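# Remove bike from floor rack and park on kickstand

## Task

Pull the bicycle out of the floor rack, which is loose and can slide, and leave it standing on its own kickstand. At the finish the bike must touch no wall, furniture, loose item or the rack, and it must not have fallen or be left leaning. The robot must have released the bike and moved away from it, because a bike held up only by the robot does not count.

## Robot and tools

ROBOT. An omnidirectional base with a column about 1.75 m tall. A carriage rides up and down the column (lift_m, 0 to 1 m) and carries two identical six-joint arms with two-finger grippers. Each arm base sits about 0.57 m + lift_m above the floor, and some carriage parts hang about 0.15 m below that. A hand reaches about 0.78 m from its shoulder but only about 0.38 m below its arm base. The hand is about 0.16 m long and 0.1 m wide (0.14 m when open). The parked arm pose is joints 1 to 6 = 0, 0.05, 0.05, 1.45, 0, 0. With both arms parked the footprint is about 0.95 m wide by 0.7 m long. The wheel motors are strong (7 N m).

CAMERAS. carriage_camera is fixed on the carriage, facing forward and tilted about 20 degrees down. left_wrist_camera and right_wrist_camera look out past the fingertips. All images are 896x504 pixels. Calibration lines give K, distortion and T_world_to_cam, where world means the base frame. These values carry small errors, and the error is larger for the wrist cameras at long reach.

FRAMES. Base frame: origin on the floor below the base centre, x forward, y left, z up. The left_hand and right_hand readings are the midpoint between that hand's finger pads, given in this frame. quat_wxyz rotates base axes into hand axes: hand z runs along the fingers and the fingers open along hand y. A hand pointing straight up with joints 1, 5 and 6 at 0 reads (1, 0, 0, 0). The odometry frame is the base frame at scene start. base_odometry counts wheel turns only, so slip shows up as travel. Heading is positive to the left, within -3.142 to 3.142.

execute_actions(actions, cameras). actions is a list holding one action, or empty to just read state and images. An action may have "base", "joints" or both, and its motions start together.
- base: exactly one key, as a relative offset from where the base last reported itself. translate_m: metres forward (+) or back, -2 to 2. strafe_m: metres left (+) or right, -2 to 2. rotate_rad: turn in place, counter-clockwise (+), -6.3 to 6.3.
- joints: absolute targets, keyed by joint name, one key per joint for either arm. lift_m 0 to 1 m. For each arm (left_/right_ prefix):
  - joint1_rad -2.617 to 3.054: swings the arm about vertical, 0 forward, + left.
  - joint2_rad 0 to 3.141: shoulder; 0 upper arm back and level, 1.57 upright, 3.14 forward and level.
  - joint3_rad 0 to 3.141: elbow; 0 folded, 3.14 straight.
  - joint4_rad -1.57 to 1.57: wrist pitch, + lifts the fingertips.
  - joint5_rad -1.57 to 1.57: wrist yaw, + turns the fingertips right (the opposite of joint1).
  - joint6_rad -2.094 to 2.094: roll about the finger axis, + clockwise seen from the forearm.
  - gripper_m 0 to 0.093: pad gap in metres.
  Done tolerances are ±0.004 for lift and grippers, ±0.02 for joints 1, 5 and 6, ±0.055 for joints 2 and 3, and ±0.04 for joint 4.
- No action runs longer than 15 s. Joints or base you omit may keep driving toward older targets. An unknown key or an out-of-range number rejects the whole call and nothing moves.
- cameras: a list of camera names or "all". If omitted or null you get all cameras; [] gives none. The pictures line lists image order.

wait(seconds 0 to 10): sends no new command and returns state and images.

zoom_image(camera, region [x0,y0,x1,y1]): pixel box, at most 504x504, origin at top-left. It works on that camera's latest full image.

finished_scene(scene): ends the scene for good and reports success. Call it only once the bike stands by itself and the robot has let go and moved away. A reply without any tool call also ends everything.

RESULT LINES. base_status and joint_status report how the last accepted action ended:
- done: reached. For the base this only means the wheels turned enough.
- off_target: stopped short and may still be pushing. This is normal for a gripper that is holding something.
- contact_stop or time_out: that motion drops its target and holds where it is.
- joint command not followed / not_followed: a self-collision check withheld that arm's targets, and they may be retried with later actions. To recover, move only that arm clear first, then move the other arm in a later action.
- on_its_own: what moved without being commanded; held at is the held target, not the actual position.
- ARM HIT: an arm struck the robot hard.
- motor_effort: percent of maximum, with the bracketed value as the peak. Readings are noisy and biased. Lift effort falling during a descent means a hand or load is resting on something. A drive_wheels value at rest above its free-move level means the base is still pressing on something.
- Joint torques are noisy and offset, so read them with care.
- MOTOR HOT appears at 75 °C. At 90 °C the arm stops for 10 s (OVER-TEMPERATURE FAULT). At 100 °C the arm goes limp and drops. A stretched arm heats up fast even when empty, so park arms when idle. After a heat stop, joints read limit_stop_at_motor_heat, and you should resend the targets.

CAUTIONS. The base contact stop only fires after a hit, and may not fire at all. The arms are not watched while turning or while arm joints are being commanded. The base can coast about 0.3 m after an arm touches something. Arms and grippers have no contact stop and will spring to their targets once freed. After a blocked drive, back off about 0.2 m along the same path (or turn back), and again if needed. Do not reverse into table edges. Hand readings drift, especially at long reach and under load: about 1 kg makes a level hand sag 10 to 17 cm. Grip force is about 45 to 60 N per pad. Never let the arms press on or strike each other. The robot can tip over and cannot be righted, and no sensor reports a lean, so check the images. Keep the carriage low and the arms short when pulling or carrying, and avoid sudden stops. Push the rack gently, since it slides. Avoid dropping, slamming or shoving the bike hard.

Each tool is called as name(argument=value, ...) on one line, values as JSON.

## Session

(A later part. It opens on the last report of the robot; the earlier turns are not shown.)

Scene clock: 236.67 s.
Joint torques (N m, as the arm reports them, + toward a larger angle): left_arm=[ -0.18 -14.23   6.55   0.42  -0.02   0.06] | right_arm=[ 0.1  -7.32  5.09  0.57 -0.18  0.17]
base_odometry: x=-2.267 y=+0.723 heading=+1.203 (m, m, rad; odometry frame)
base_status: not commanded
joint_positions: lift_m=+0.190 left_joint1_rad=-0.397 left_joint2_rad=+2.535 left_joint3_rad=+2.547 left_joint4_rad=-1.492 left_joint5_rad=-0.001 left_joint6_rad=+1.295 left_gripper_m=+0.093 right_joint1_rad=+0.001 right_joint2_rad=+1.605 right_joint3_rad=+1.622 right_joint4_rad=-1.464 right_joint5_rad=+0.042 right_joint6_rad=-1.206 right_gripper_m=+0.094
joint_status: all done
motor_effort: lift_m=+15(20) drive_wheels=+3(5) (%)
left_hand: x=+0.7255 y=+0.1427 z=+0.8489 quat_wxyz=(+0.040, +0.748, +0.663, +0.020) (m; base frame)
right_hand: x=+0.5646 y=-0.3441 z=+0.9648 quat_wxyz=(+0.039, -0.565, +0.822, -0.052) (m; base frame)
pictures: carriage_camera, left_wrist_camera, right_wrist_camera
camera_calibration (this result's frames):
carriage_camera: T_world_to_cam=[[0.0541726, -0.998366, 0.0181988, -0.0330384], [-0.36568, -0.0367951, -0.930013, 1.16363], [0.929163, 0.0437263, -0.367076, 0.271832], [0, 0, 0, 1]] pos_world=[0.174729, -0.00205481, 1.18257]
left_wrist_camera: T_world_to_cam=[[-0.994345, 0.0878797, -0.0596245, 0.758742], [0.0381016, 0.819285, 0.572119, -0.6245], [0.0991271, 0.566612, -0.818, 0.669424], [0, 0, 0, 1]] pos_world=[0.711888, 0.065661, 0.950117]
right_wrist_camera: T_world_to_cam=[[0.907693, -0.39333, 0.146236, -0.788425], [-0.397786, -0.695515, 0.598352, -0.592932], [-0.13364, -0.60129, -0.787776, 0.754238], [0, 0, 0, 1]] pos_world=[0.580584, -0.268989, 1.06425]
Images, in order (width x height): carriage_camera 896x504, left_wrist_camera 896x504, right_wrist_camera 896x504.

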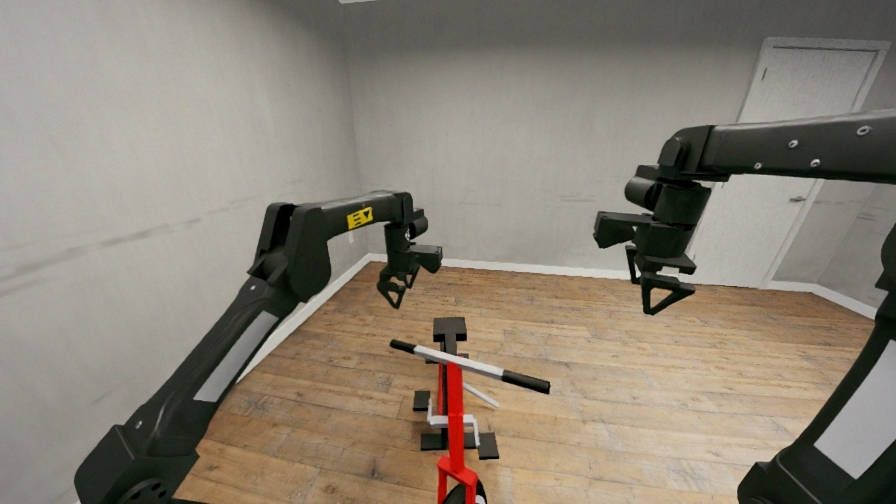

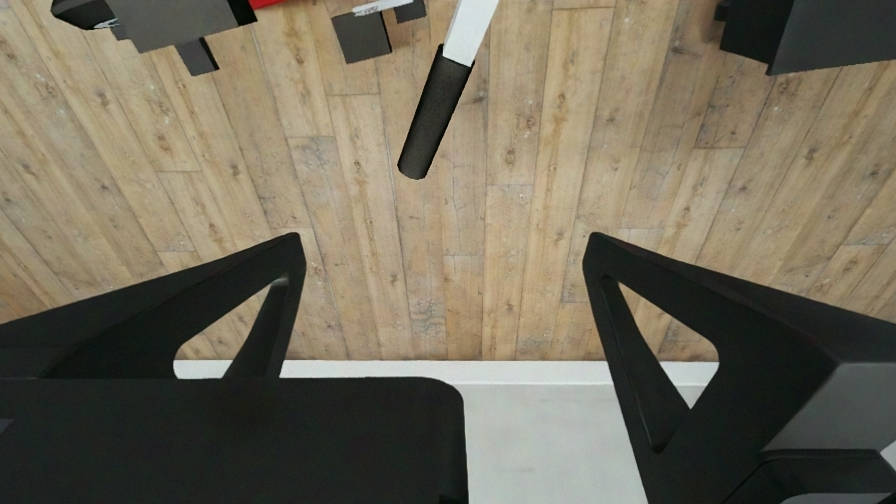

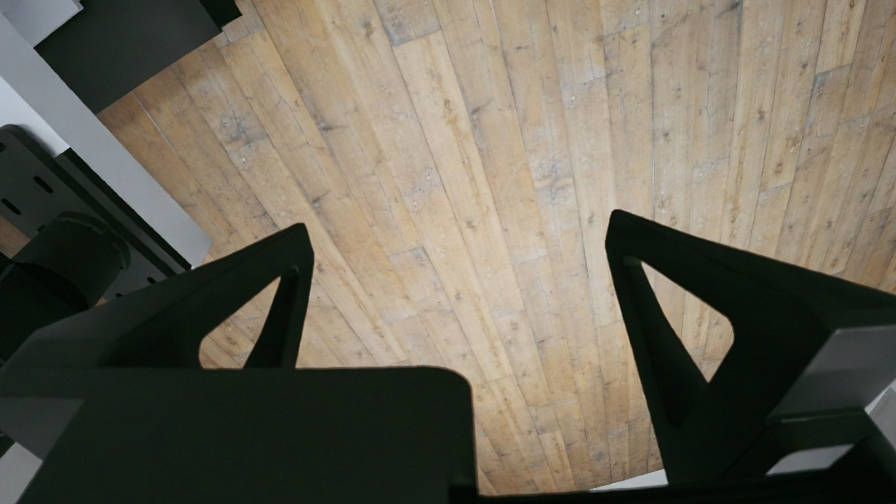

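execute_actions(actions=[{"joints":{"left_joint1_rad":-0.47,"lift_m":0.03}}], cameras=["carriage_camera","left_wrist_camera"])

execute_actions(actions=[{"joints":{"left_gripper_m":0}}], cameras=["carriage_camera","left_wrist_camera"])

Scene clock: 242.57 s.
Joint torques (N m, as the arm reports them, + toward a larger angle): left_arm=[  0.71 -15.4    6.51   0.39   0.02   0.07] | right_arm=[ 0.04 -6.81  5.55  0.55 -0.18  0.15]
base_odometry: x=-2.267 y=+0.723 heading=+1.203 (m, m, rad; odometry frame)
base_status: not commanded
joint_positions: lift_m=+0.030 left_joint1_rad=-0.478 left_joint2_rad=+2.548 left_joint3_rad=+2.547 left_joint4_rad=-1.495 left_joint5_rad=-0.001 left_joint6_rad=+1.295 left_gripper_m=+0.093 right_joint1_rad=+0.001 right_joint2_rad=+1.598 right_joint3_rad=+1.616 right_joint4_rad=-1.464 right_joint5_rad=+0.042 right_joint6_rad=-1.206 right_gripper_m=+0.094
joint_status: all done
motor_effort: lift_m=+13(15) drive_wheels=+3(5) (%)
left_hand: x=+0.7072 y=+0.1059 z=+0.6829 quat_wxyz=(+0.034, +0.774, +0.632, +0.015) (m; base frame)
right_hand: x=+0.5628 y=-0.3441 z=+0.8054 quat_wxyz=(+0.039, -0.565, +0.822, -0.052) (m; base frame)
pictures: carriage_camera, left_wrist_camera
camera_calibration (this result's frames):
carriage_camera: T_world_to_cam=[[0.0541726, -0.998366, 0.0181988, -0.0301346], [-0.36568, -0.0367951, -0.930013, 1.01523], [0.929163, 0.0437263, -0.367076, 0.213261], [0, 0, 0, 1]] pos_world=[0.174729, -0.00205481, 1.02301]
left_wrist_camera: T_world_to_cam=[[-0.984592, 0.169047, -0.0447418, 0.708211], [0.112758, 0.809316, 0.576449, -0.553393], [0.133657, 0.562522, -0.815907, 0.530812], [0, 0, 0, 1]] pos_world=[0.688752, 0.0295558, 0.783783]
Images, in order (width x height): carriage_camera 896x504, left_wrist_camera 896x504.

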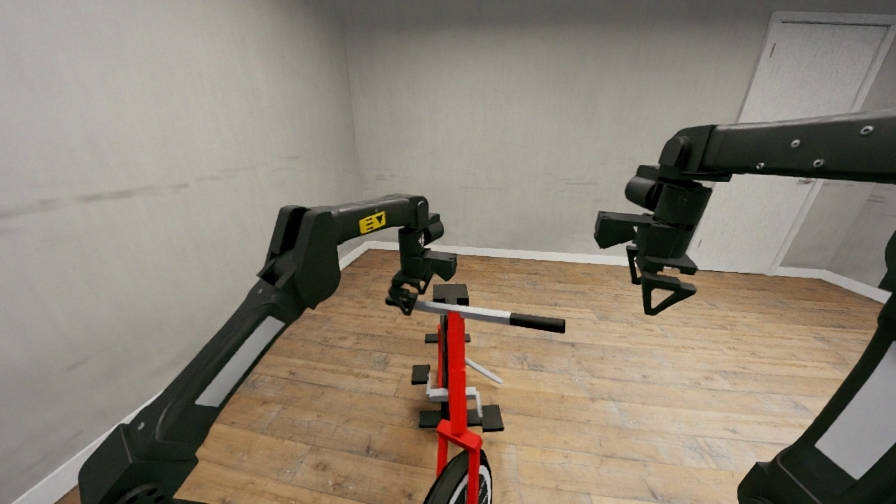

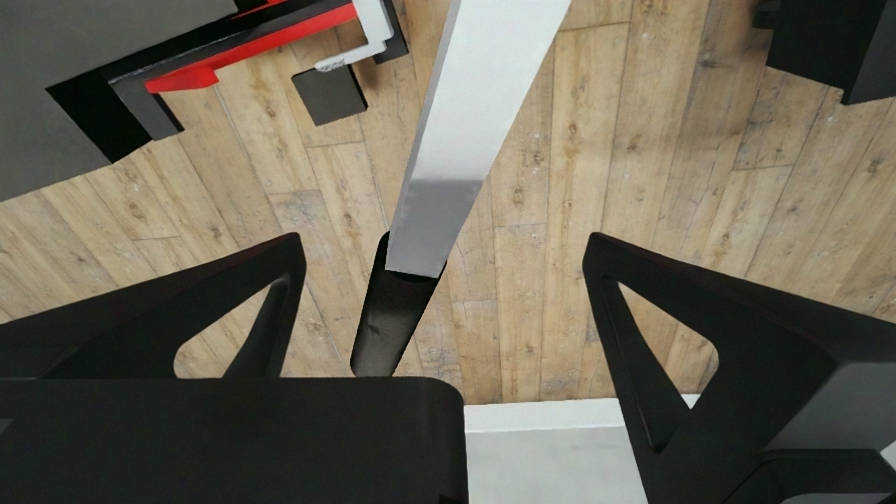

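Scene clock: 243.30 s.
Joint torques (N m, as the arm reports them, + toward a larger angle): left_arm=[  0.55 -14.78   6.48   0.39   0.09   0.04] | right_arm=[ 0.05 -6.88  5.57  0.54 -0.18  0.16]
base_odometry: x=-2.267 y=+0.723 heading=+1.203 (m, m, rad; odometry frame)
base_status: not commanded
joint_positions: lift_m=+0.030 left_joint1_rad=-0.475 left_joint2_rad=+2.540 left_joint3_rad=+2.547 left_joint4_rad=-1.490 left_joint5_rad=-0.009 left_joint6_rad=+1.297 left_gripper_m=+0.000 right_joint1_rad=+0.001 right_joint2_rad=+1.598 right_joint3_rad=+1.616 right_joint4_rad=-1.464 right_joint5_rad=+0.042 right_joint6_rad=-1.206 right_gripper_m=+0.094
joint_status: all done
motor_effort: lift_m=+15(14) drive_wheels=+2(3) (%)
left_hand: x=+0.7100 y=+0.1079 z=+0.6870 quat_wxyz=(+0.039, +0.774, +0.632, +0.022) (m; base frame)
right_hand: x=+0.5628 y=-0.3441 z=+0.8054 quat_wxyz=(+0.039, -0.565, +0.822, -0.052) (m; base frame)
pictures: carriage_camera, left_wrist_camera
camera_calibration (this result's frames):
carriage_camera: T_world_to_cam=[[0.0541726, -0.998366, 0.0181988, -0.0301346], [-0.36568, -0.0367951, -0.930013, 1.01523], [0.929163, 0.0437263, -0.367076, 0.213261], [0, 0, 0, 1]] pos_world=[0.174729, -0.00205481, 1.02301]
left_wrist_camera: T_world_to_cam=[[-0.983984, 0.167673, -0.0605, 0.721423], [0.102143, 0.808528, 0.579526, -0.552195], [0.146087, 0.564064, -0.812705, 0.521551], [0, 0, 0, 1]] pos_world=[0.69008, 0.0313134, 0.787524]
Images, in order (width x height): carriage_camera 896x504, left_wrist_camera 896x504.

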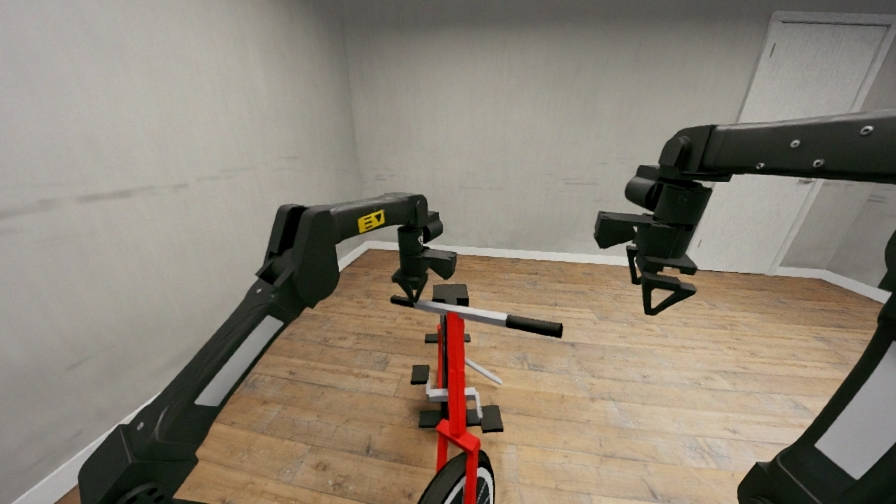

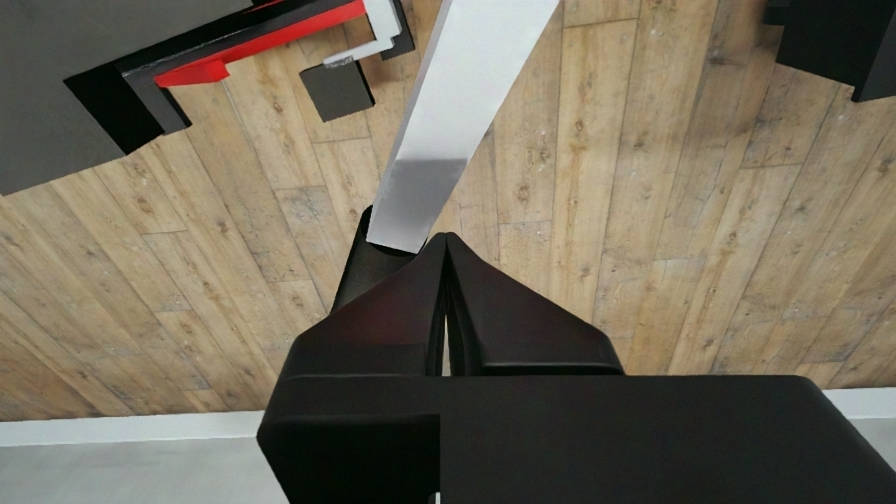

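execute_actions(actions=[{"base":{"translate_m":0.02},"joints":{"left_gripper_m":0.093,"lift_m":0.05}}], cameras=[])

execute_actions(actions=[{"joints":{"lift_m":0.0,"left_joint2_rad":2.58}}], cameras=["left_wrist_camera"])

execute_actions(actions=[{"joints":{"left_gripper_m":0}}], cameras=["carriage_camera","left_wrist_camera"])

Scene clock: 249.57 s.
Joint torques (N m, as the arm reports them, + toward a larger angle): left_arm=[  0.51 -14.85   6.49   0.42   0.07   0.03] | right_arm=[ 0.01 -6.65  5.63  0.57 -0.17  0.16]
base_odometry: x=-2.259 y=+0.742 heading=+1.203 (m, m, rad; odometry frame)
base_status: done
joint_positions: lift_m=+0.050 left_joint1_rad=-0.475 left_joint2_rad=+2.543 left_joint3_rad=+2.547 left_joint4_rad=-1.495 left_joint5_rad=-0.007 left_joint6_rad=+1.297 left_gripper_m=+0.093 right_joint1_rad=+0.001 right_joint2_rad=+1.596 right_joint3_rad=+1.614 right_joint4_rad=-1.465 right_joint5_rad=+0.042 right_joint6_rad=-1.206 right_gripper_m=+0.094
joint_status: all done
motor_effort: lift_m=+18(22) drive_wheels=+2(13) (%)
left_hand: x=+0.7086 y=+0.1081 z=+0.7053 quat_wxyz=(+0.036, +0.774, +0.632, +0.019) (m; base frame)
right_hand: x=+0.5620 y=-0.3441 z=+0.8250 quat_wxyz=(+0.039, -0.565, +0.822, -0.052) (m; base frame)
pictures: none
No camera images: the call's "cameras" was empty. Leave "cameras" out to get every camera's image.

Scene clock: 250.30 s.
Joint torques (N m, as the arm reports them, + toward a larger angle): left_arm=[  0.48 -16.04   6.55   0.35   0.01   0.05] | right_arm=[ 0.14 -6.49  5.66  0.57 -0.17  0.16]
base_odometry: x=-2.259 y=+0.742 heading=+1.203 (m, m, rad; odometry frame)
base_status: not commanded
joint_positions: lift_m=+0.000 left_joint1_rad=-0.475 left_joint2_rad=+2.583 left_joint3_rad=+2.547 left_joint4_rad=-1.496 left_joint5_rad=-0.005 left_joint6_rad=+1.297 left_gripper_m=+0.093 right_joint1_rad=+0.001 right_joint2_rad=+1.594 right_joint3_rad=+1.614 right_joint4_rad=-1.465 right_joint5_rad=+0.042 right_joint6_rad=-1.206 right_gripper_m=+0.094
joint_status: all done
motor_effort: lift_m=+14(13) drive_wheels=+2(3) (%)
left_hand: x=+0.7067 y=+0.1088 z=+0.6365 quat_wxyz=(+0.017, +0.774, +0.632, +0.010) (m; base frame)
right_hand: x=+0.5619 y=-0.3441 z=+0.7761 quat_wxyz=(+0.040, -0.565, +0.822, -0.053) (m; base frame)
pictures: left_wrist_camera
camera_calibration (this result's frames):
left_wrist_camera: T_world_to_cam=[[-0.985599, 0.168618, -0.0127144, 0.685544], [0.128856, 0.797617, 0.589239, -0.547147], [0.109498, 0.579116, -0.807859, 0.501551], [0, 0, 0, 1]] pos_world=[0.691257, 0.0303626, 0.736299]
Images, in order (width x height): left_wrist_camera 896x504.

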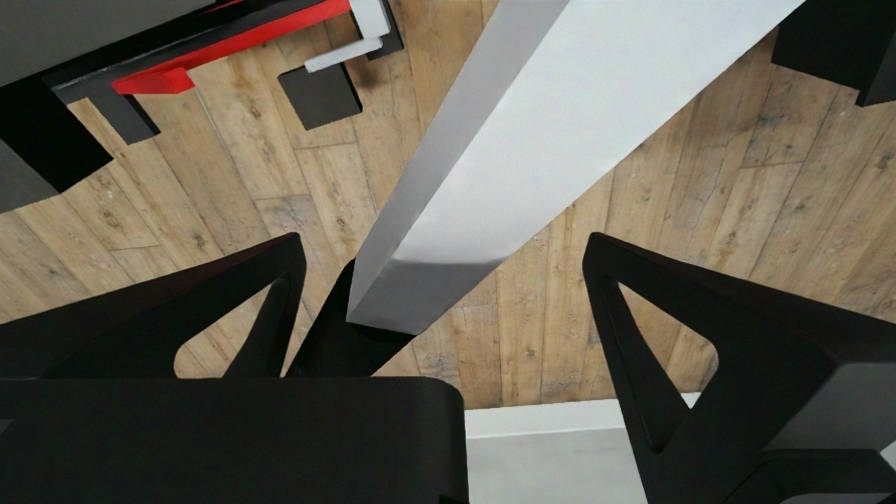

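Scene clock: 251.10 s.
Joint torques (N m, as the arm reports them, + toward a larger angle): left_arm=[  0.69 -16.05   6.63  -0.23   0.15  -1.44] | right_arm=[ 0.06 -6.42  5.66  0.57 -0.17  0.15]
base_odometry: x=-2.259 y=+0.741 heading=+1.203 (m, m, rad; odometry frame)
base_status: not commanded
joint_positions: lift_m=+0.000 left_joint1_rad=-0.477 left_joint2_rad=+2.582 left_joint3_rad=+2.547 left_joint4_rad=-1.418 left_joint5_rad=-0.018 left_joint6_rad=+1.457 left_gripper_m=+0.028 right_joint1_rad=+0.001 right_joint2_rad=+1.594 right_joint3_rad=+1.614 right_joint4_rad=-1.465 right_joint5_rad=+0.042 right_joint6_rad=-1.206 right_gripper_m=+0.094
joint_status: left_gripper_m off_target (ended at +0.028, target +0.000)
motor_effort: lift_m=+13(12) drive_wheels=+3(3) (%)
left_hand: x=+0.7241 y=+0.1009 z=+0.6386 quat_wxyz=(+0.048, +0.821, +0.567, +0.036) (m; base frame)
right_hand: x=+0.5619 y=-0.3439 z=+0.7761 quat_wxyz=(+0.040, -0.565, +0.822, -0.053) (m; base frame)
pictures: carriage_camera, left_wrist_camera
camera_calibration (this result's frames):
carriage_camera: T_world_to_cam=[[0.0541726, -0.998366, 0.0181988, -0.0295909], [-0.36568, -0.0367951, -0.930013, 0.987449], [0.929163, 0.0437263, -0.367076, 0.202295], [0, 0, 0, 1]] pos_world=[0.174729, -0.00205481, 0.993136]
left_wrist_camera: T_world_to_cam=[[-0.941743, 0.323182, -0.0931351, 0.708107], [0.208439, 0.778133, 0.592506, -0.602087], [0.263959, 0.538575, -0.800164, 0.393223], [0, 0, 0, 1]] pos_world=[0.688558, 0.0278756, 0.737332]
Images, in order (width x height): carriage_camera 896x504, left_wrist_camera 896x504.

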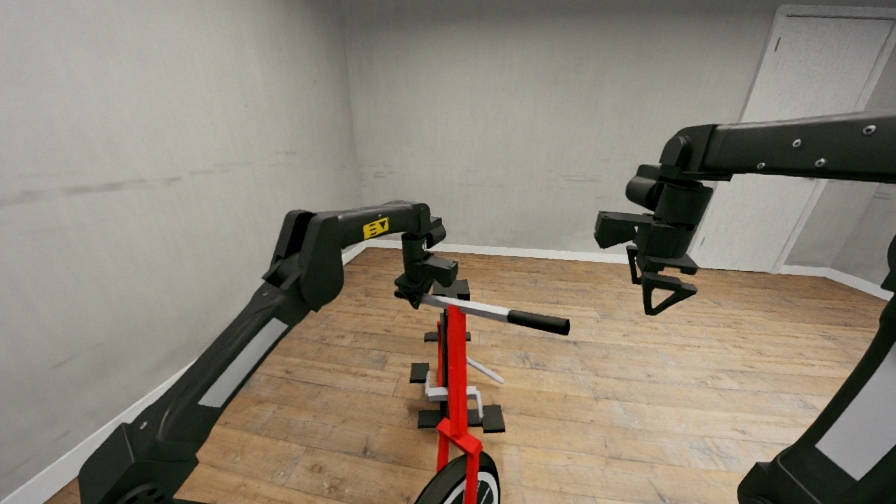

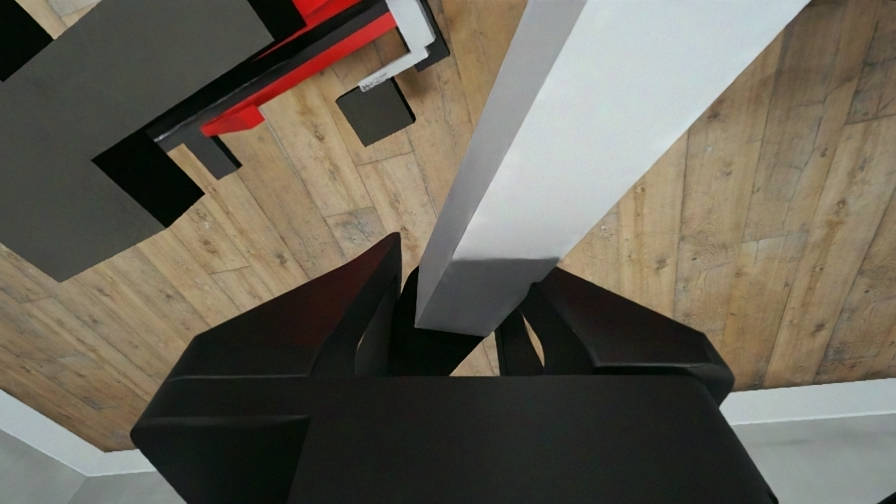

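Gripped well. Pull back to straighten steering and roll.

execute_actions(actions=[{"base":{"translate_m":-0.1},"joints":{"left_joint6_rad":1.15}}], cameras=["carriage_camera"])

execute_actions(actions=[{"base":{"translate_m":-0.1},"joints":{"left_joint6_rad":1.1}}], cameras=["carriage_camera"])

Scene clock: 271.33 s.
Joint torques (N m, as the arm reports them, + toward a larger angle): left_arm=[ -2.04 -13.25   5.56  -0.4    0.97  -0.18] | right_arm=[ 0.03 -6.5   5.65  0.57 -0.17  0.15]
base_odometry: x=-2.295 y=+0.648 heading=+1.203 (m, m, rad; odometry frame)
base_status: done
joint_positions: lift_m=+0.000 left_joint1_rad=-0.440 left_joint2_rad=+2.549 left_joint3_rad=+2.565 left_joint4_rad=-1.371 left_joint5_rad=-0.116 left_joint6_rad=+1.168 left_gripper_m=+0.021 right_joint1_rad=+0.001 right_joint2_rad=+1.594 right_joint3_rad=+1.614 right_joint4_rad=-1.465 right_joint5_rad=+0.042 right_joint6_rad=-1.206 right_gripper_m=+0.094
joint_status: all done
on_its_own: left_gripper_m moved -0.007 toward your old target +0.000
motor_effort: lift_m=+12(14) drive_wheels=-5(7) (%)
left_hand: x=+0.7540 y=+0.1269 z=+0.6633 quat_wxyz=(+0.080, +0.711, +0.693, +0.092) (m; base frame)
right_hand: x=+0.5619 y=-0.3439 z=+0.7761 quat_wxyz=(+0.040, -0.565, +0.822, -0.053) (m; base frame)
pictures: carriage_camera
camera_calibration (this result's frames):
carriage_camera: T_world_to_cam=[[0.0541726, -0.998366, 0.0181988, -0.0295909], [-0.36568, -0.0367951, -0.930013, 0.987449], [0.929163, 0.0437263, -0.367076, 0.202295], [0, 0, 0, 1]] pos_world=[0.174729, -0.00205481, 0.993136]
Images, in order (width x height): carriage_camera 896x504.

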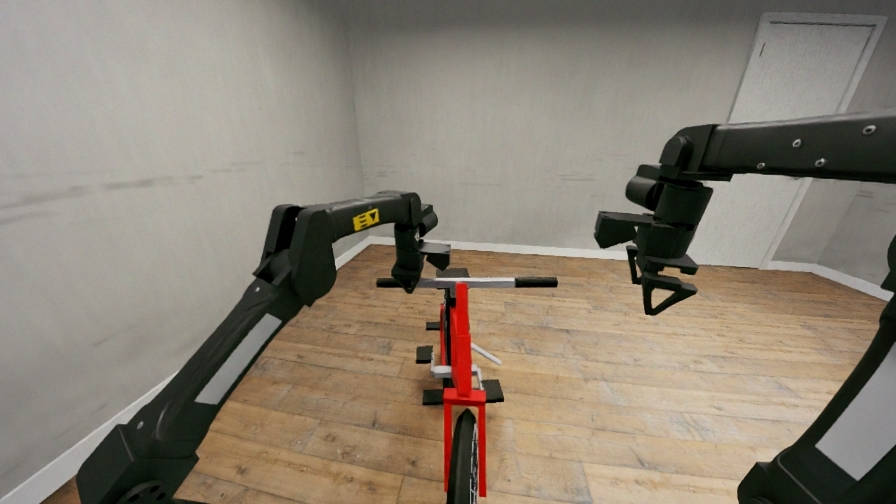

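Scene clock: 273.10 s.
Joint torques (N m, as the arm reports them, + toward a larger angle): left_arm=[ -2.53 -12.7    5.14  -0.62   0.82   0.19] | right_arm=[ 0.05 -6.51  5.66  0.57 -0.18  0.16]
base_odometry: x=-2.331 y=+0.555 heading=+1.203 (m, m, rad; odometry frame)
base_status: done
joint_positions: lift_m=+0.000 left_joint1_rad=-0.434 left_joint2_rad=+2.543 left_joint3_rad=+2.572 left_joint4_rad=-1.342 left_joint5_rad=-0.101 left_joint6_rad=+1.078 left_gripper_m=+0.021 right_joint1_rad=+0.001 right_joint2_rad=+1.594 right_joint3_rad=+1.614 right_joint4_rad=-1.465 right_joint5_rad=+0.042 right_joint6_rad=-1.206 right_gripper_m=+0.094
joint_status: left_joint6_rad off_target (ended at +1.077, target +1.100)
motor_effort: lift_m=+13(13) drive_wheels=+1(7) (%)
left_hand: x=+0.7620 y=+0.1242 z=+0.6702 quat_wxyz=(+0.106, +0.674, +0.725, +0.088) (m; base frame)
right_hand: x=+0.5619 y=-0.3439 z=+0.7761 quat_wxyz=(+0.040, -0.565, +0.822, -0.053) (m; base frame)
pictures: carriage_camera
camera_calibration (this result's frames):
carriage_camera: T_world_to_cam=[[0.0541726, -0.998366, 0.0181988, -0.0295909], [-0.36568, -0.0367951, -0.930013, 0.987449], [0.929163, 0.0437263, -0.367076, 0.202295], [0, 0, 0, 1]] pos_world=[0.174729, -0.00205481, 0.993136]
Images, in order (width x height): carriage_camera 896x504.

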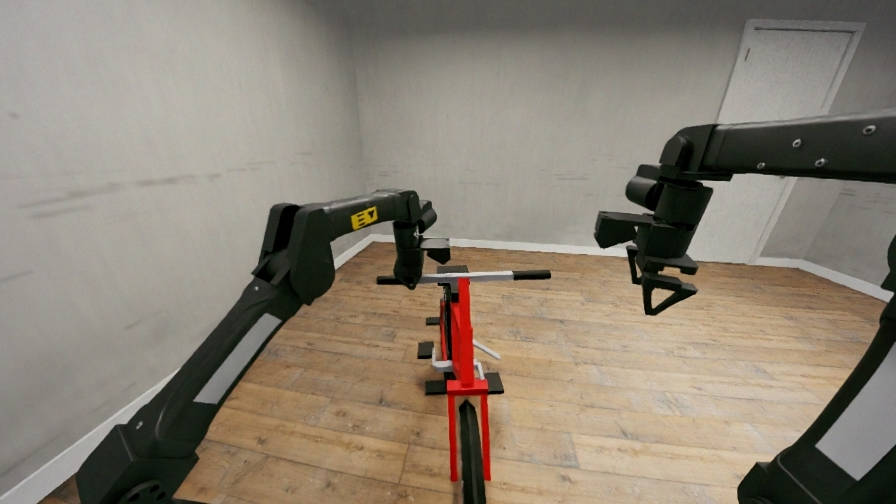

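execute_actions(actions=[{"joints":{"left_joint6_rad":1.15,"right_joint1_rad":0.28,"right_joint2_rad":2.35,"right_joint3_rad":2.57,"right_joint4_rad":-1.5,"right_joint6_rad":-1.29}}], cameras=["carriage_camera","right_wrist_camera"])

Scene clock: 278.23 s.
Joint torques (N m, as the arm reports them, + toward a larger angle): left_arm=[ -2.24 -12.61   5.07  -0.46   0.72   0.31] | right_arm=[ -0.29 -12.72   6.78   0.92  -0.18   0.03]
base_odometry: x=-2.331 y=+0.555 heading=+1.203 (m, m, rad; odometry frame)
base_status: not commanded
joint_positions: lift_m=+0.000 left_joint1_rad=-0.438 left_joint2_rad=+2.543 left_joint3_rad=+2.572 left_joint4_rad=-1.360 left_joint5_rad=-0.086 left_joint6_rad=+1.116 left_gripper_m=+0.021 right_joint1_rad=+0.285 right_joint2_rad=+2.341 right_joint3_rad=+2.565 right_joint4_rad=-1.496 right_joint5_rad=+0.042 right_joint6_rad=-1.284 right_gripper_m=+0.094
joint_status: left_joint6_rad off_target (ended at +1.116, target +1.150); the others done
motor_effort: lift_m=+15(13) drive_wheels=+1(1) (%)
left_hand: x=+0.7561 y=+0.1217 z=+0.6689 quat_wxyz=(+0.099, +0.692, +0.711, +0.080) (m; base frame)
right_hand: x=+0.7446 y=-0.2030 z=+0.7585 quat_wxyz=(+0.120, -0.696, +0.702, -0.089) (m; base frame)
pictures: carriage_camera, right_wrist_camera
camera_calibration (this result's frames):
carriage_camera: T_world_to_cam=[[0.0541726, -0.998366, 0.0181988, -0.0295909], [-0.36568, -0.0367951, -0.930013, 0.987449], [0.929163, 0.0437263, -0.367076, 0.202295], [0, 0, 0, 1]] pos_world=[0.174729, -0.00205481, 0.993136]
right_wrist_camera: T_world_to_cam=[[0.950386, -0.0562166, 0.305951, -0.950644], [-0.221334, -0.813304, 0.538097, -0.409318], [0.218581, -0.579117, -0.785396, 0.441007], [0, 0, 0, 1]] pos_world=[0.716487, -0.130948, 0.857468]
Images, in order (width x height): carriage_camera 896x504, right_wrist_camera 896x504.

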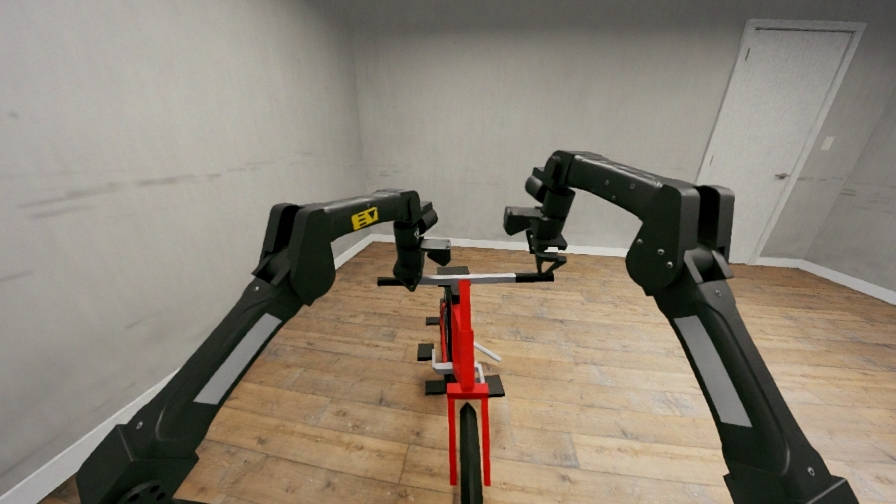

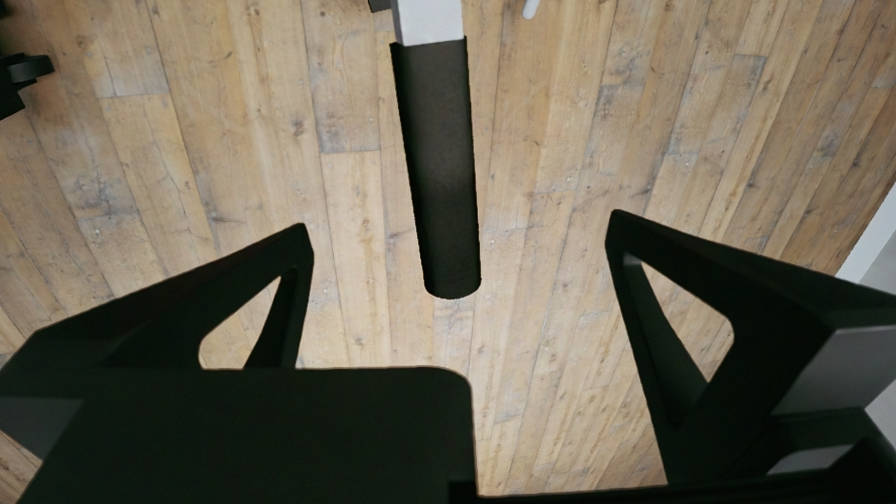

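Centred; move inward a bit, lower, grip.

execute_actions(actions=[{"joints":{"right_joint1_rad":0.36,"right_joint6_rad":-1.21}}], cameras=[])

execute_actions(actions=[{"joints":{"right_joint2_rad":2.55,"right_joint4_rad":-1.42}}], cameras=["right_wrist_camera"])

execute_actions(actions=[{"joints":{"right_gripper_m":0}}], cameras=["carriage_camera","right_wrist_camera"])

Scene clock: 282.73 s.
Joint torques (N m, as the arm reports them, + toward a larger angle): left_arm=[ -2.34 -12.64   5.08  -0.46   0.72   0.3 ] | right_arm=[ -0.33 -12.64   6.8    0.92  -0.15   0.16]
base_odometry: x=-2.331 y=+0.555 heading=+1.203 (m, m, rad; odometry frame)
base_status: not commanded
joint_positions: lift_m=+0.000 left_joint1_rad=-0.438 left_joint2_rad=+2.543 left_joint3_rad=+2.572 left_joint4_rad=-1.363 left_joint5_rad=-0.086 left_joint6_rad=+1.117 left_gripper_m=+0.021 right_joint1_rad=+0.365 right_joint2_rad=+2.341 right_joint3_rad=+2.565 right_joint4_rad=-1.496 right_joint5_rad=+0.040 right_joint6_rad=-1.215 right_gripper_m=+0.094
joint_status: all done
motor_effort: lift_m=+14(14) drive_wheels=+1(1) (%)
left_hand: x=+0.7555 y=+0.1219 z=+0.6687 quat_wxyz=(+0.097, +0.692, +0.711, +0.080) (m; base frame)
right_hand: x=+0.7322 y=-0.1644 z=+0.7585 quat_wxyz=(+0.127, -0.700, +0.698, -0.079) (m; base frame)
pictures: none
No camera images: the call's "cameras" was empty. Leave "cameras" out to get every camera's image.

Scene clock: 283.67 s.
Joint torques (N m, as the arm reports them, + toward a larger angle): left_arm=[ -2.08 -12.39   5.02  -0.32   0.6    0.29] | right_arm=[ -0.17 -14.59   6.55   0.66  -0.25   0.16]
base_odometry: x=-2.331 y=+0.555 heading=+1.203 (m, m, rad; odometry frame)
base_status: not commanded
joint_positions: lift_m=+0.000 left_joint1_rad=-0.440 left_joint2_rad=+2.540 left_joint3_rad=+2.572 left_joint4_rad=-1.380 left_joint5_rad=-0.075 left_joint6_rad=+1.119 left_gripper_m=+0.021 right_joint1_rad=+0.364 right_joint2_rad=+2.546 right_joint3_rad=+2.572 right_joint4_rad=-1.412 right_joint5_rad=+0.050 right_joint6_rad=-1.216 right_gripper_m=+0.094
joint_status: all done
motor_effort: lift_m=+12(14) drive_wheels=+1(3) (%)
left_hand: x=+0.7505 y=+0.1208 z=+0.6690 quat_wxyz=(+0.092, +0.695, +0.709, +0.072) (m; base frame)
right_hand: x=+0.7567 y=-0.1571 z=+0.6639 quat_wxyz=(+0.074, -0.706, +0.702, -0.061) (m; base frame)
pictures: right_wrist_camera
camera_calibration (this result's frames):
right_wrist_camera: T_world_to_cam=[[0.978254, -0.0382536, 0.203853, -0.881112], [-0.152148, -0.800319, 0.579949, -0.396573], [0.140962, -0.598353, -0.788735, 0.448623], [0, 0, 0, 1]] pos_world=[0.738375, -0.0826559, 0.763454]
Images, in order (width x height): right_wrist_camera 896x504.

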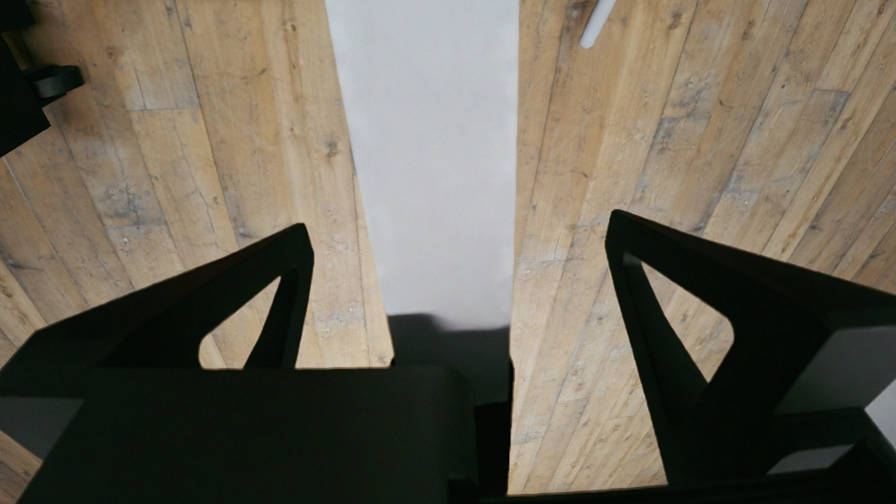

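Scene clock: 284.40 s.
Joint torques (N m, as the arm reports them, + toward a larger angle): left_arm=[ -2.1  -12.38   5.06  -0.31   0.62   0.28] | right_arm=[ -0.28 -14.56   6.53   0.73  -0.21   0.26]
base_odometry: x=-2.331 y=+0.555 heading=+1.203 (m, m, rad; odometry frame)
base_status: not commanded
joint_positions: lift_m=+0.000 left_joint1_rad=-0.440 left_joint2_rad=+2.540 left_joint3_rad=+2.572 left_joint4_rad=-1.380 left_joint5_rad=-0.075 left_joint6_rad=+1.119 left_gripper_m=+0.021 right_joint1_rad=+0.364 right_joint2_rad=+2.546 right_joint3_rad=+2.572 right_joint4_rad=-1.423 right_joint5_rad=+0.045 right_joint6_rad=-1.223 right_gripper_m=+0.018
joint_status: right_gripper_m off_target (ended at +0.018, target +0.000)
motor_effort: lift_m=+11(14) drive_wheels=+2(1) (%)
left_hand: x=+0.7505 y=+0.1208 z=+0.6690 quat_wxyz=(+0.092, +0.695, +0.709, +0.072) (m; base frame)
right_hand: x=+0.7539 y=-0.1574 z=+0.6634 quat_wxyz=(+0.069, -0.709, +0.700, -0.057) (m; base frame)
pictures: carriage_camera, right_wrist_camera
camera_calibration (this result's frames):
carriage_camera: T_world_to_cam=[[0.0541726, -0.998366, 0.0181988, -0.0295909], [-0.36568, -0.0367951, -0.930013, 0.987449], [0.929163, 0.0437263, -0.367076, 0.202295], [0, 0, 0, 1]] pos_world=[0.174729, -0.00205481, 0.993136]
right_wrist_camera: T_world_to_cam=[[0.980836, -0.0302625, 0.19247, -0.871465], [-0.139062, -0.800643, 0.58278, -0.408708], [0.136464, -0.598376, -0.789508, 0.452336], [0, 0, 0, 1]] pos_world=[0.736201, -0.0829349, 0.763041]
Images, in order (width x height): carriage_camera 896x504, right_wrist_camera 896x504.

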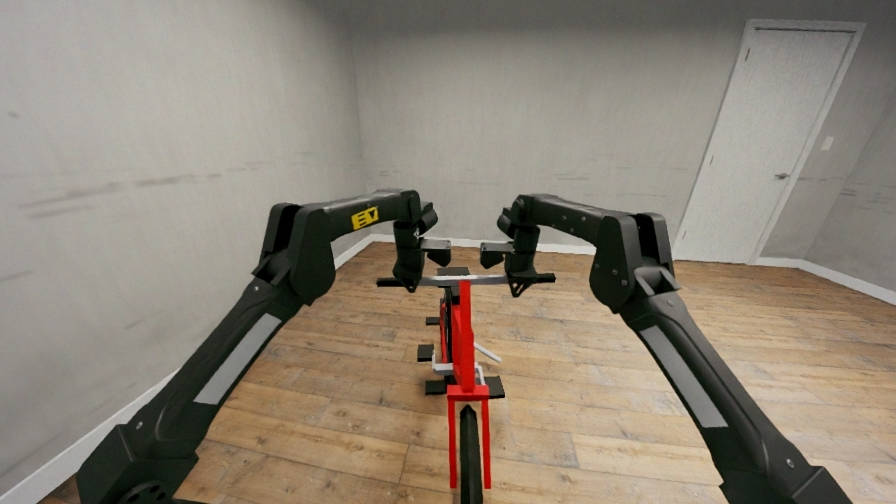

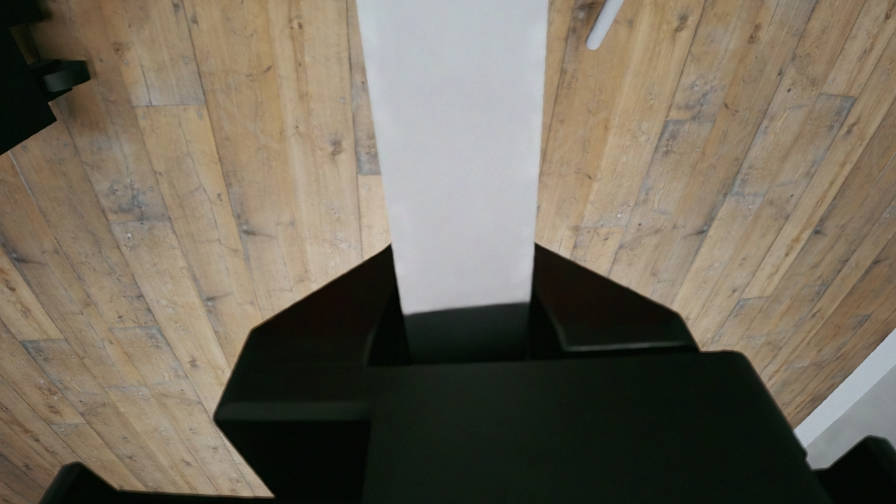

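execute_actions(actions=[{"base":{"translate_m":-0.25},"joints":{"lift_m":0.02}}], cameras=["carriage_camera"])

zoom_image(camera="carriage_camera", region=[350,250,600,450])

Scene clock: 289.20 s.
Joint torques (N m, as the arm reports them, + toward a larger angle): left_arm=[ -2.09 -15.62   5.06  -0.6    0.6    0.27] | right_arm=[  0.4  -17.11   6.77   0.49  -0.21   0.29]
base_odometry: x=-2.421 y=+0.322 heading=+1.203 (m, m, rad; odometry frame)
base_status: done
joint_positions: lift_m=+0.019 left_joint1_rad=-0.440 left_joint2_rad=+2.574 left_joint3_rad=+2.572 left_joint4_rad=-1.351 left_joint5_rad=-0.072 left_joint6_rad=+1.120 left_gripper_m=+0.021 right_joint1_rad=+0.357 right_joint2_rad=+2.580 right_joint3_rad=+2.569 right_joint4_rad=-1.401 right_joint5_rad=+0.047 right_joint6_rad=-1.227 right_gripper_m=+0.018
joint_status: all done
motor_effort: lift_m=+18(22) drive_wheels=+0(15) (%)
left_hand: x=+0.7556 y=+0.1178 z=+0.6717 quat_wxyz=(+0.090, +0.696, +0.709, +0.070) (m; base frame)
right_hand: x=+0.7588 y=-0.1600 z=+0.6657 quat_wxyz=(+0.063, -0.708, +0.702, -0.055) (m; base frame)
pictures: carriage_camera
camera_calibration (this result's frames):
carriage_camera: T_world_to_cam=[[0.0541726, -0.998366, 0.0181988, -0.0299377], [-0.36568, -0.0367951, -0.930013, 1.00517], [0.929163, 0.0437263, -0.367076, 0.209291], [0, 0, 0, 1]] pos_world=[0.174729, -0.00205481, 1.0122]
Images, in order (width x height): carriage_camera 896x504.

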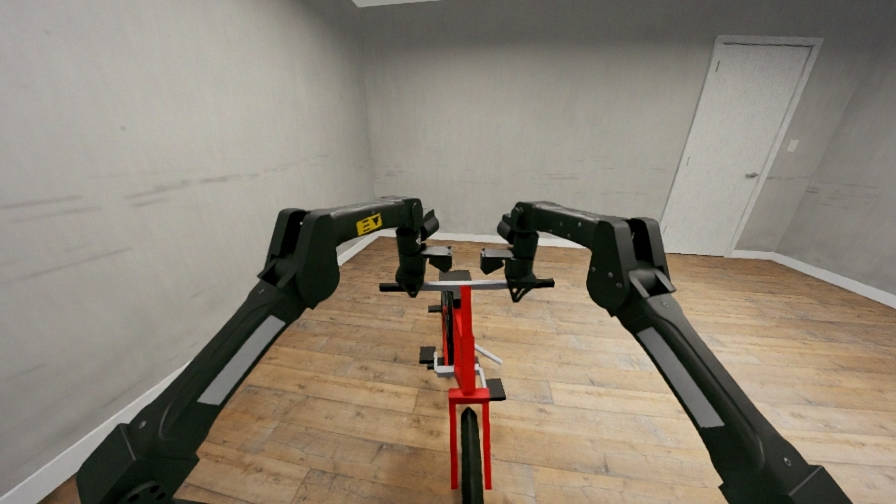

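Region (350, 250, 600, 450) of carriage_camera's 896x504 image, scaled by 2.016, with more detail than that image has; it fills the top 403 rows of this view, and the rest is white.

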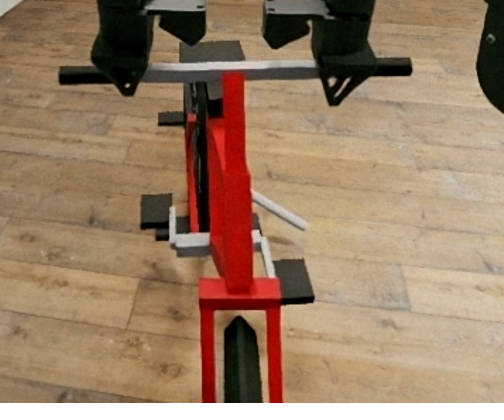

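execute_actions(actions=[{"base":{"translate_m":-0.3},"joints":{"lift_m":0.0}}])

Scene clock: 298.70 s.
Joint torques (N m, as the arm reports them, + toward a larger angle): left_arm=[ -2.07 -13.03   5.13  -0.64   0.66   0.23] | right_arm=[  0.38 -14.5    6.77   0.55  -0.27   0.31]
base_odometry: x=-2.529 y=+0.042 heading=+1.203 (m, m, rad; odometry frame)
base_status: done
joint_positions: lift_m=+0.001 left_joint1_rad=-0.440 left_joint2_rad=+2.547 left_joint3_rad=+2.572 left_joint4_rad=-1.338 left_joint5_rad=-0.081 left_joint6_rad=+1.124 left_gripper_m=+0.021 right_joint1_rad=+0.357 right_joint2_rad=+2.546 right_joint3_rad=+2.569 right_joint4_rad=-1.399 right_joint5_rad=+0.052 right_joint6_rad=-1.227 right_gripper_m=+0.018
joint_status: all done
motor_effort: lift_m=+11(13) drive_wheels=+2(9) (%)
left_hand: x=+0.7598 y=+0.1175 z=+0.6682 quat_wxyz=(+0.108, +0.695, +0.707, +0.081) (m; base frame)
right_hand: x=+0.7606 y=-0.1603 z=+0.6643 quat_wxyz=(+0.078, -0.706, +0.701, -0.065) (m; base frame)
pictures: carriage_camera, left_wrist_camera, right_wrist_camera
camera_calibration (this result's frames):
carriage_camera: T_world_to_cam=[[0.0541726, -0.998366, 0.0181988, -0.0295957], [-0.36568, -0.0367951, -0.930013, 0.987694], [0.929163, 0.0437263, -0.367076, 0.202391], [0, 0, 0, 1]] pos_world=[0.174729, -0.00205481, 0.993399]
left_wrist_camera: T_world_to_cam=[[-0.970141, -0.0522526, -0.236845, 0.90085], [-0.175856, 0.824057, 0.538522, -0.317333], [0.167034, 0.564093, -0.80864, 0.474889], [0, 0, 0, 1]] pos_world=[0.738824, 0.0406907, 0.768267]
right_wrist_camera: T_world_to_cam=[[0.976067, -0.0350468, 0.214628, -0.890153], [-0.155993, -0.800482, 0.578701, -0.395065], [0.151524, -0.598331, -0.786791, 0.437112], [0, 0, 0, 1]] pos_world=[0.740988, -0.085902, 0.763592]
Images, in order (width x height): carriage_camera 896x504, left_wrist_camera 896x504, right_wrist_camera 896x504.

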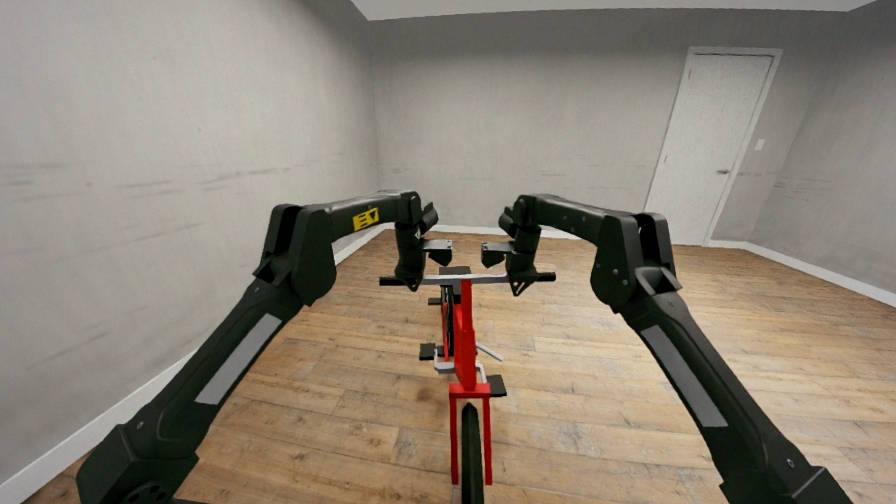

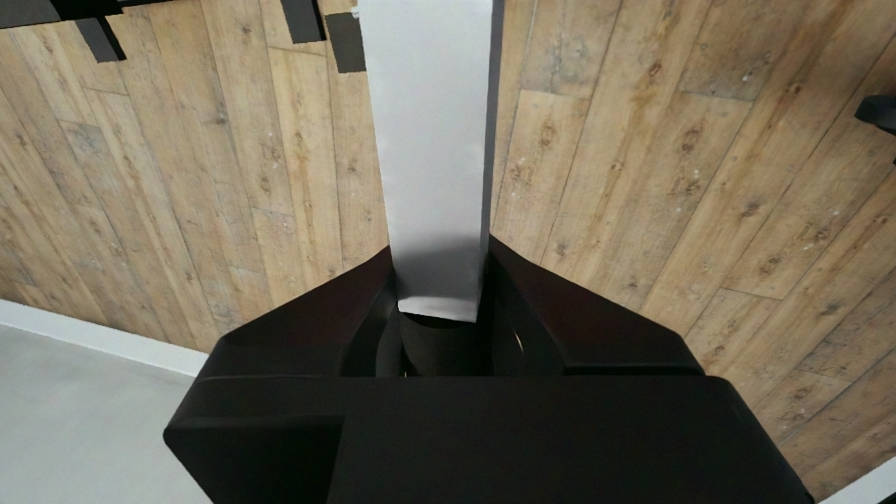

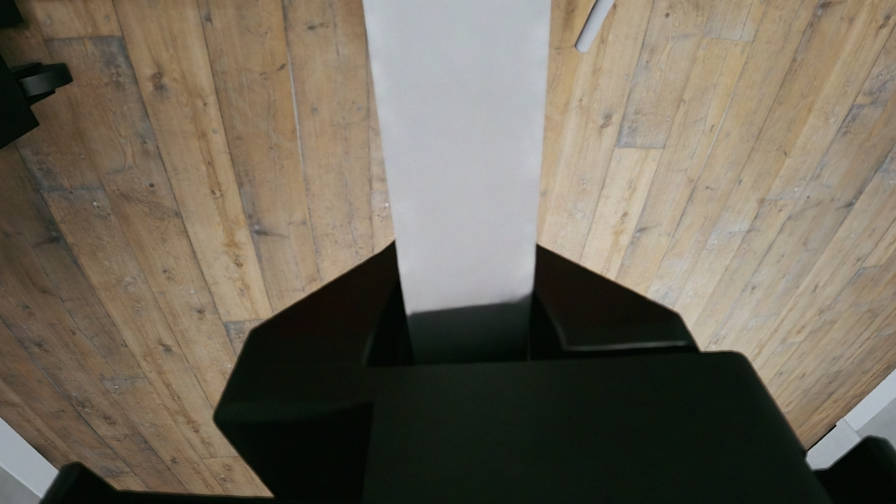

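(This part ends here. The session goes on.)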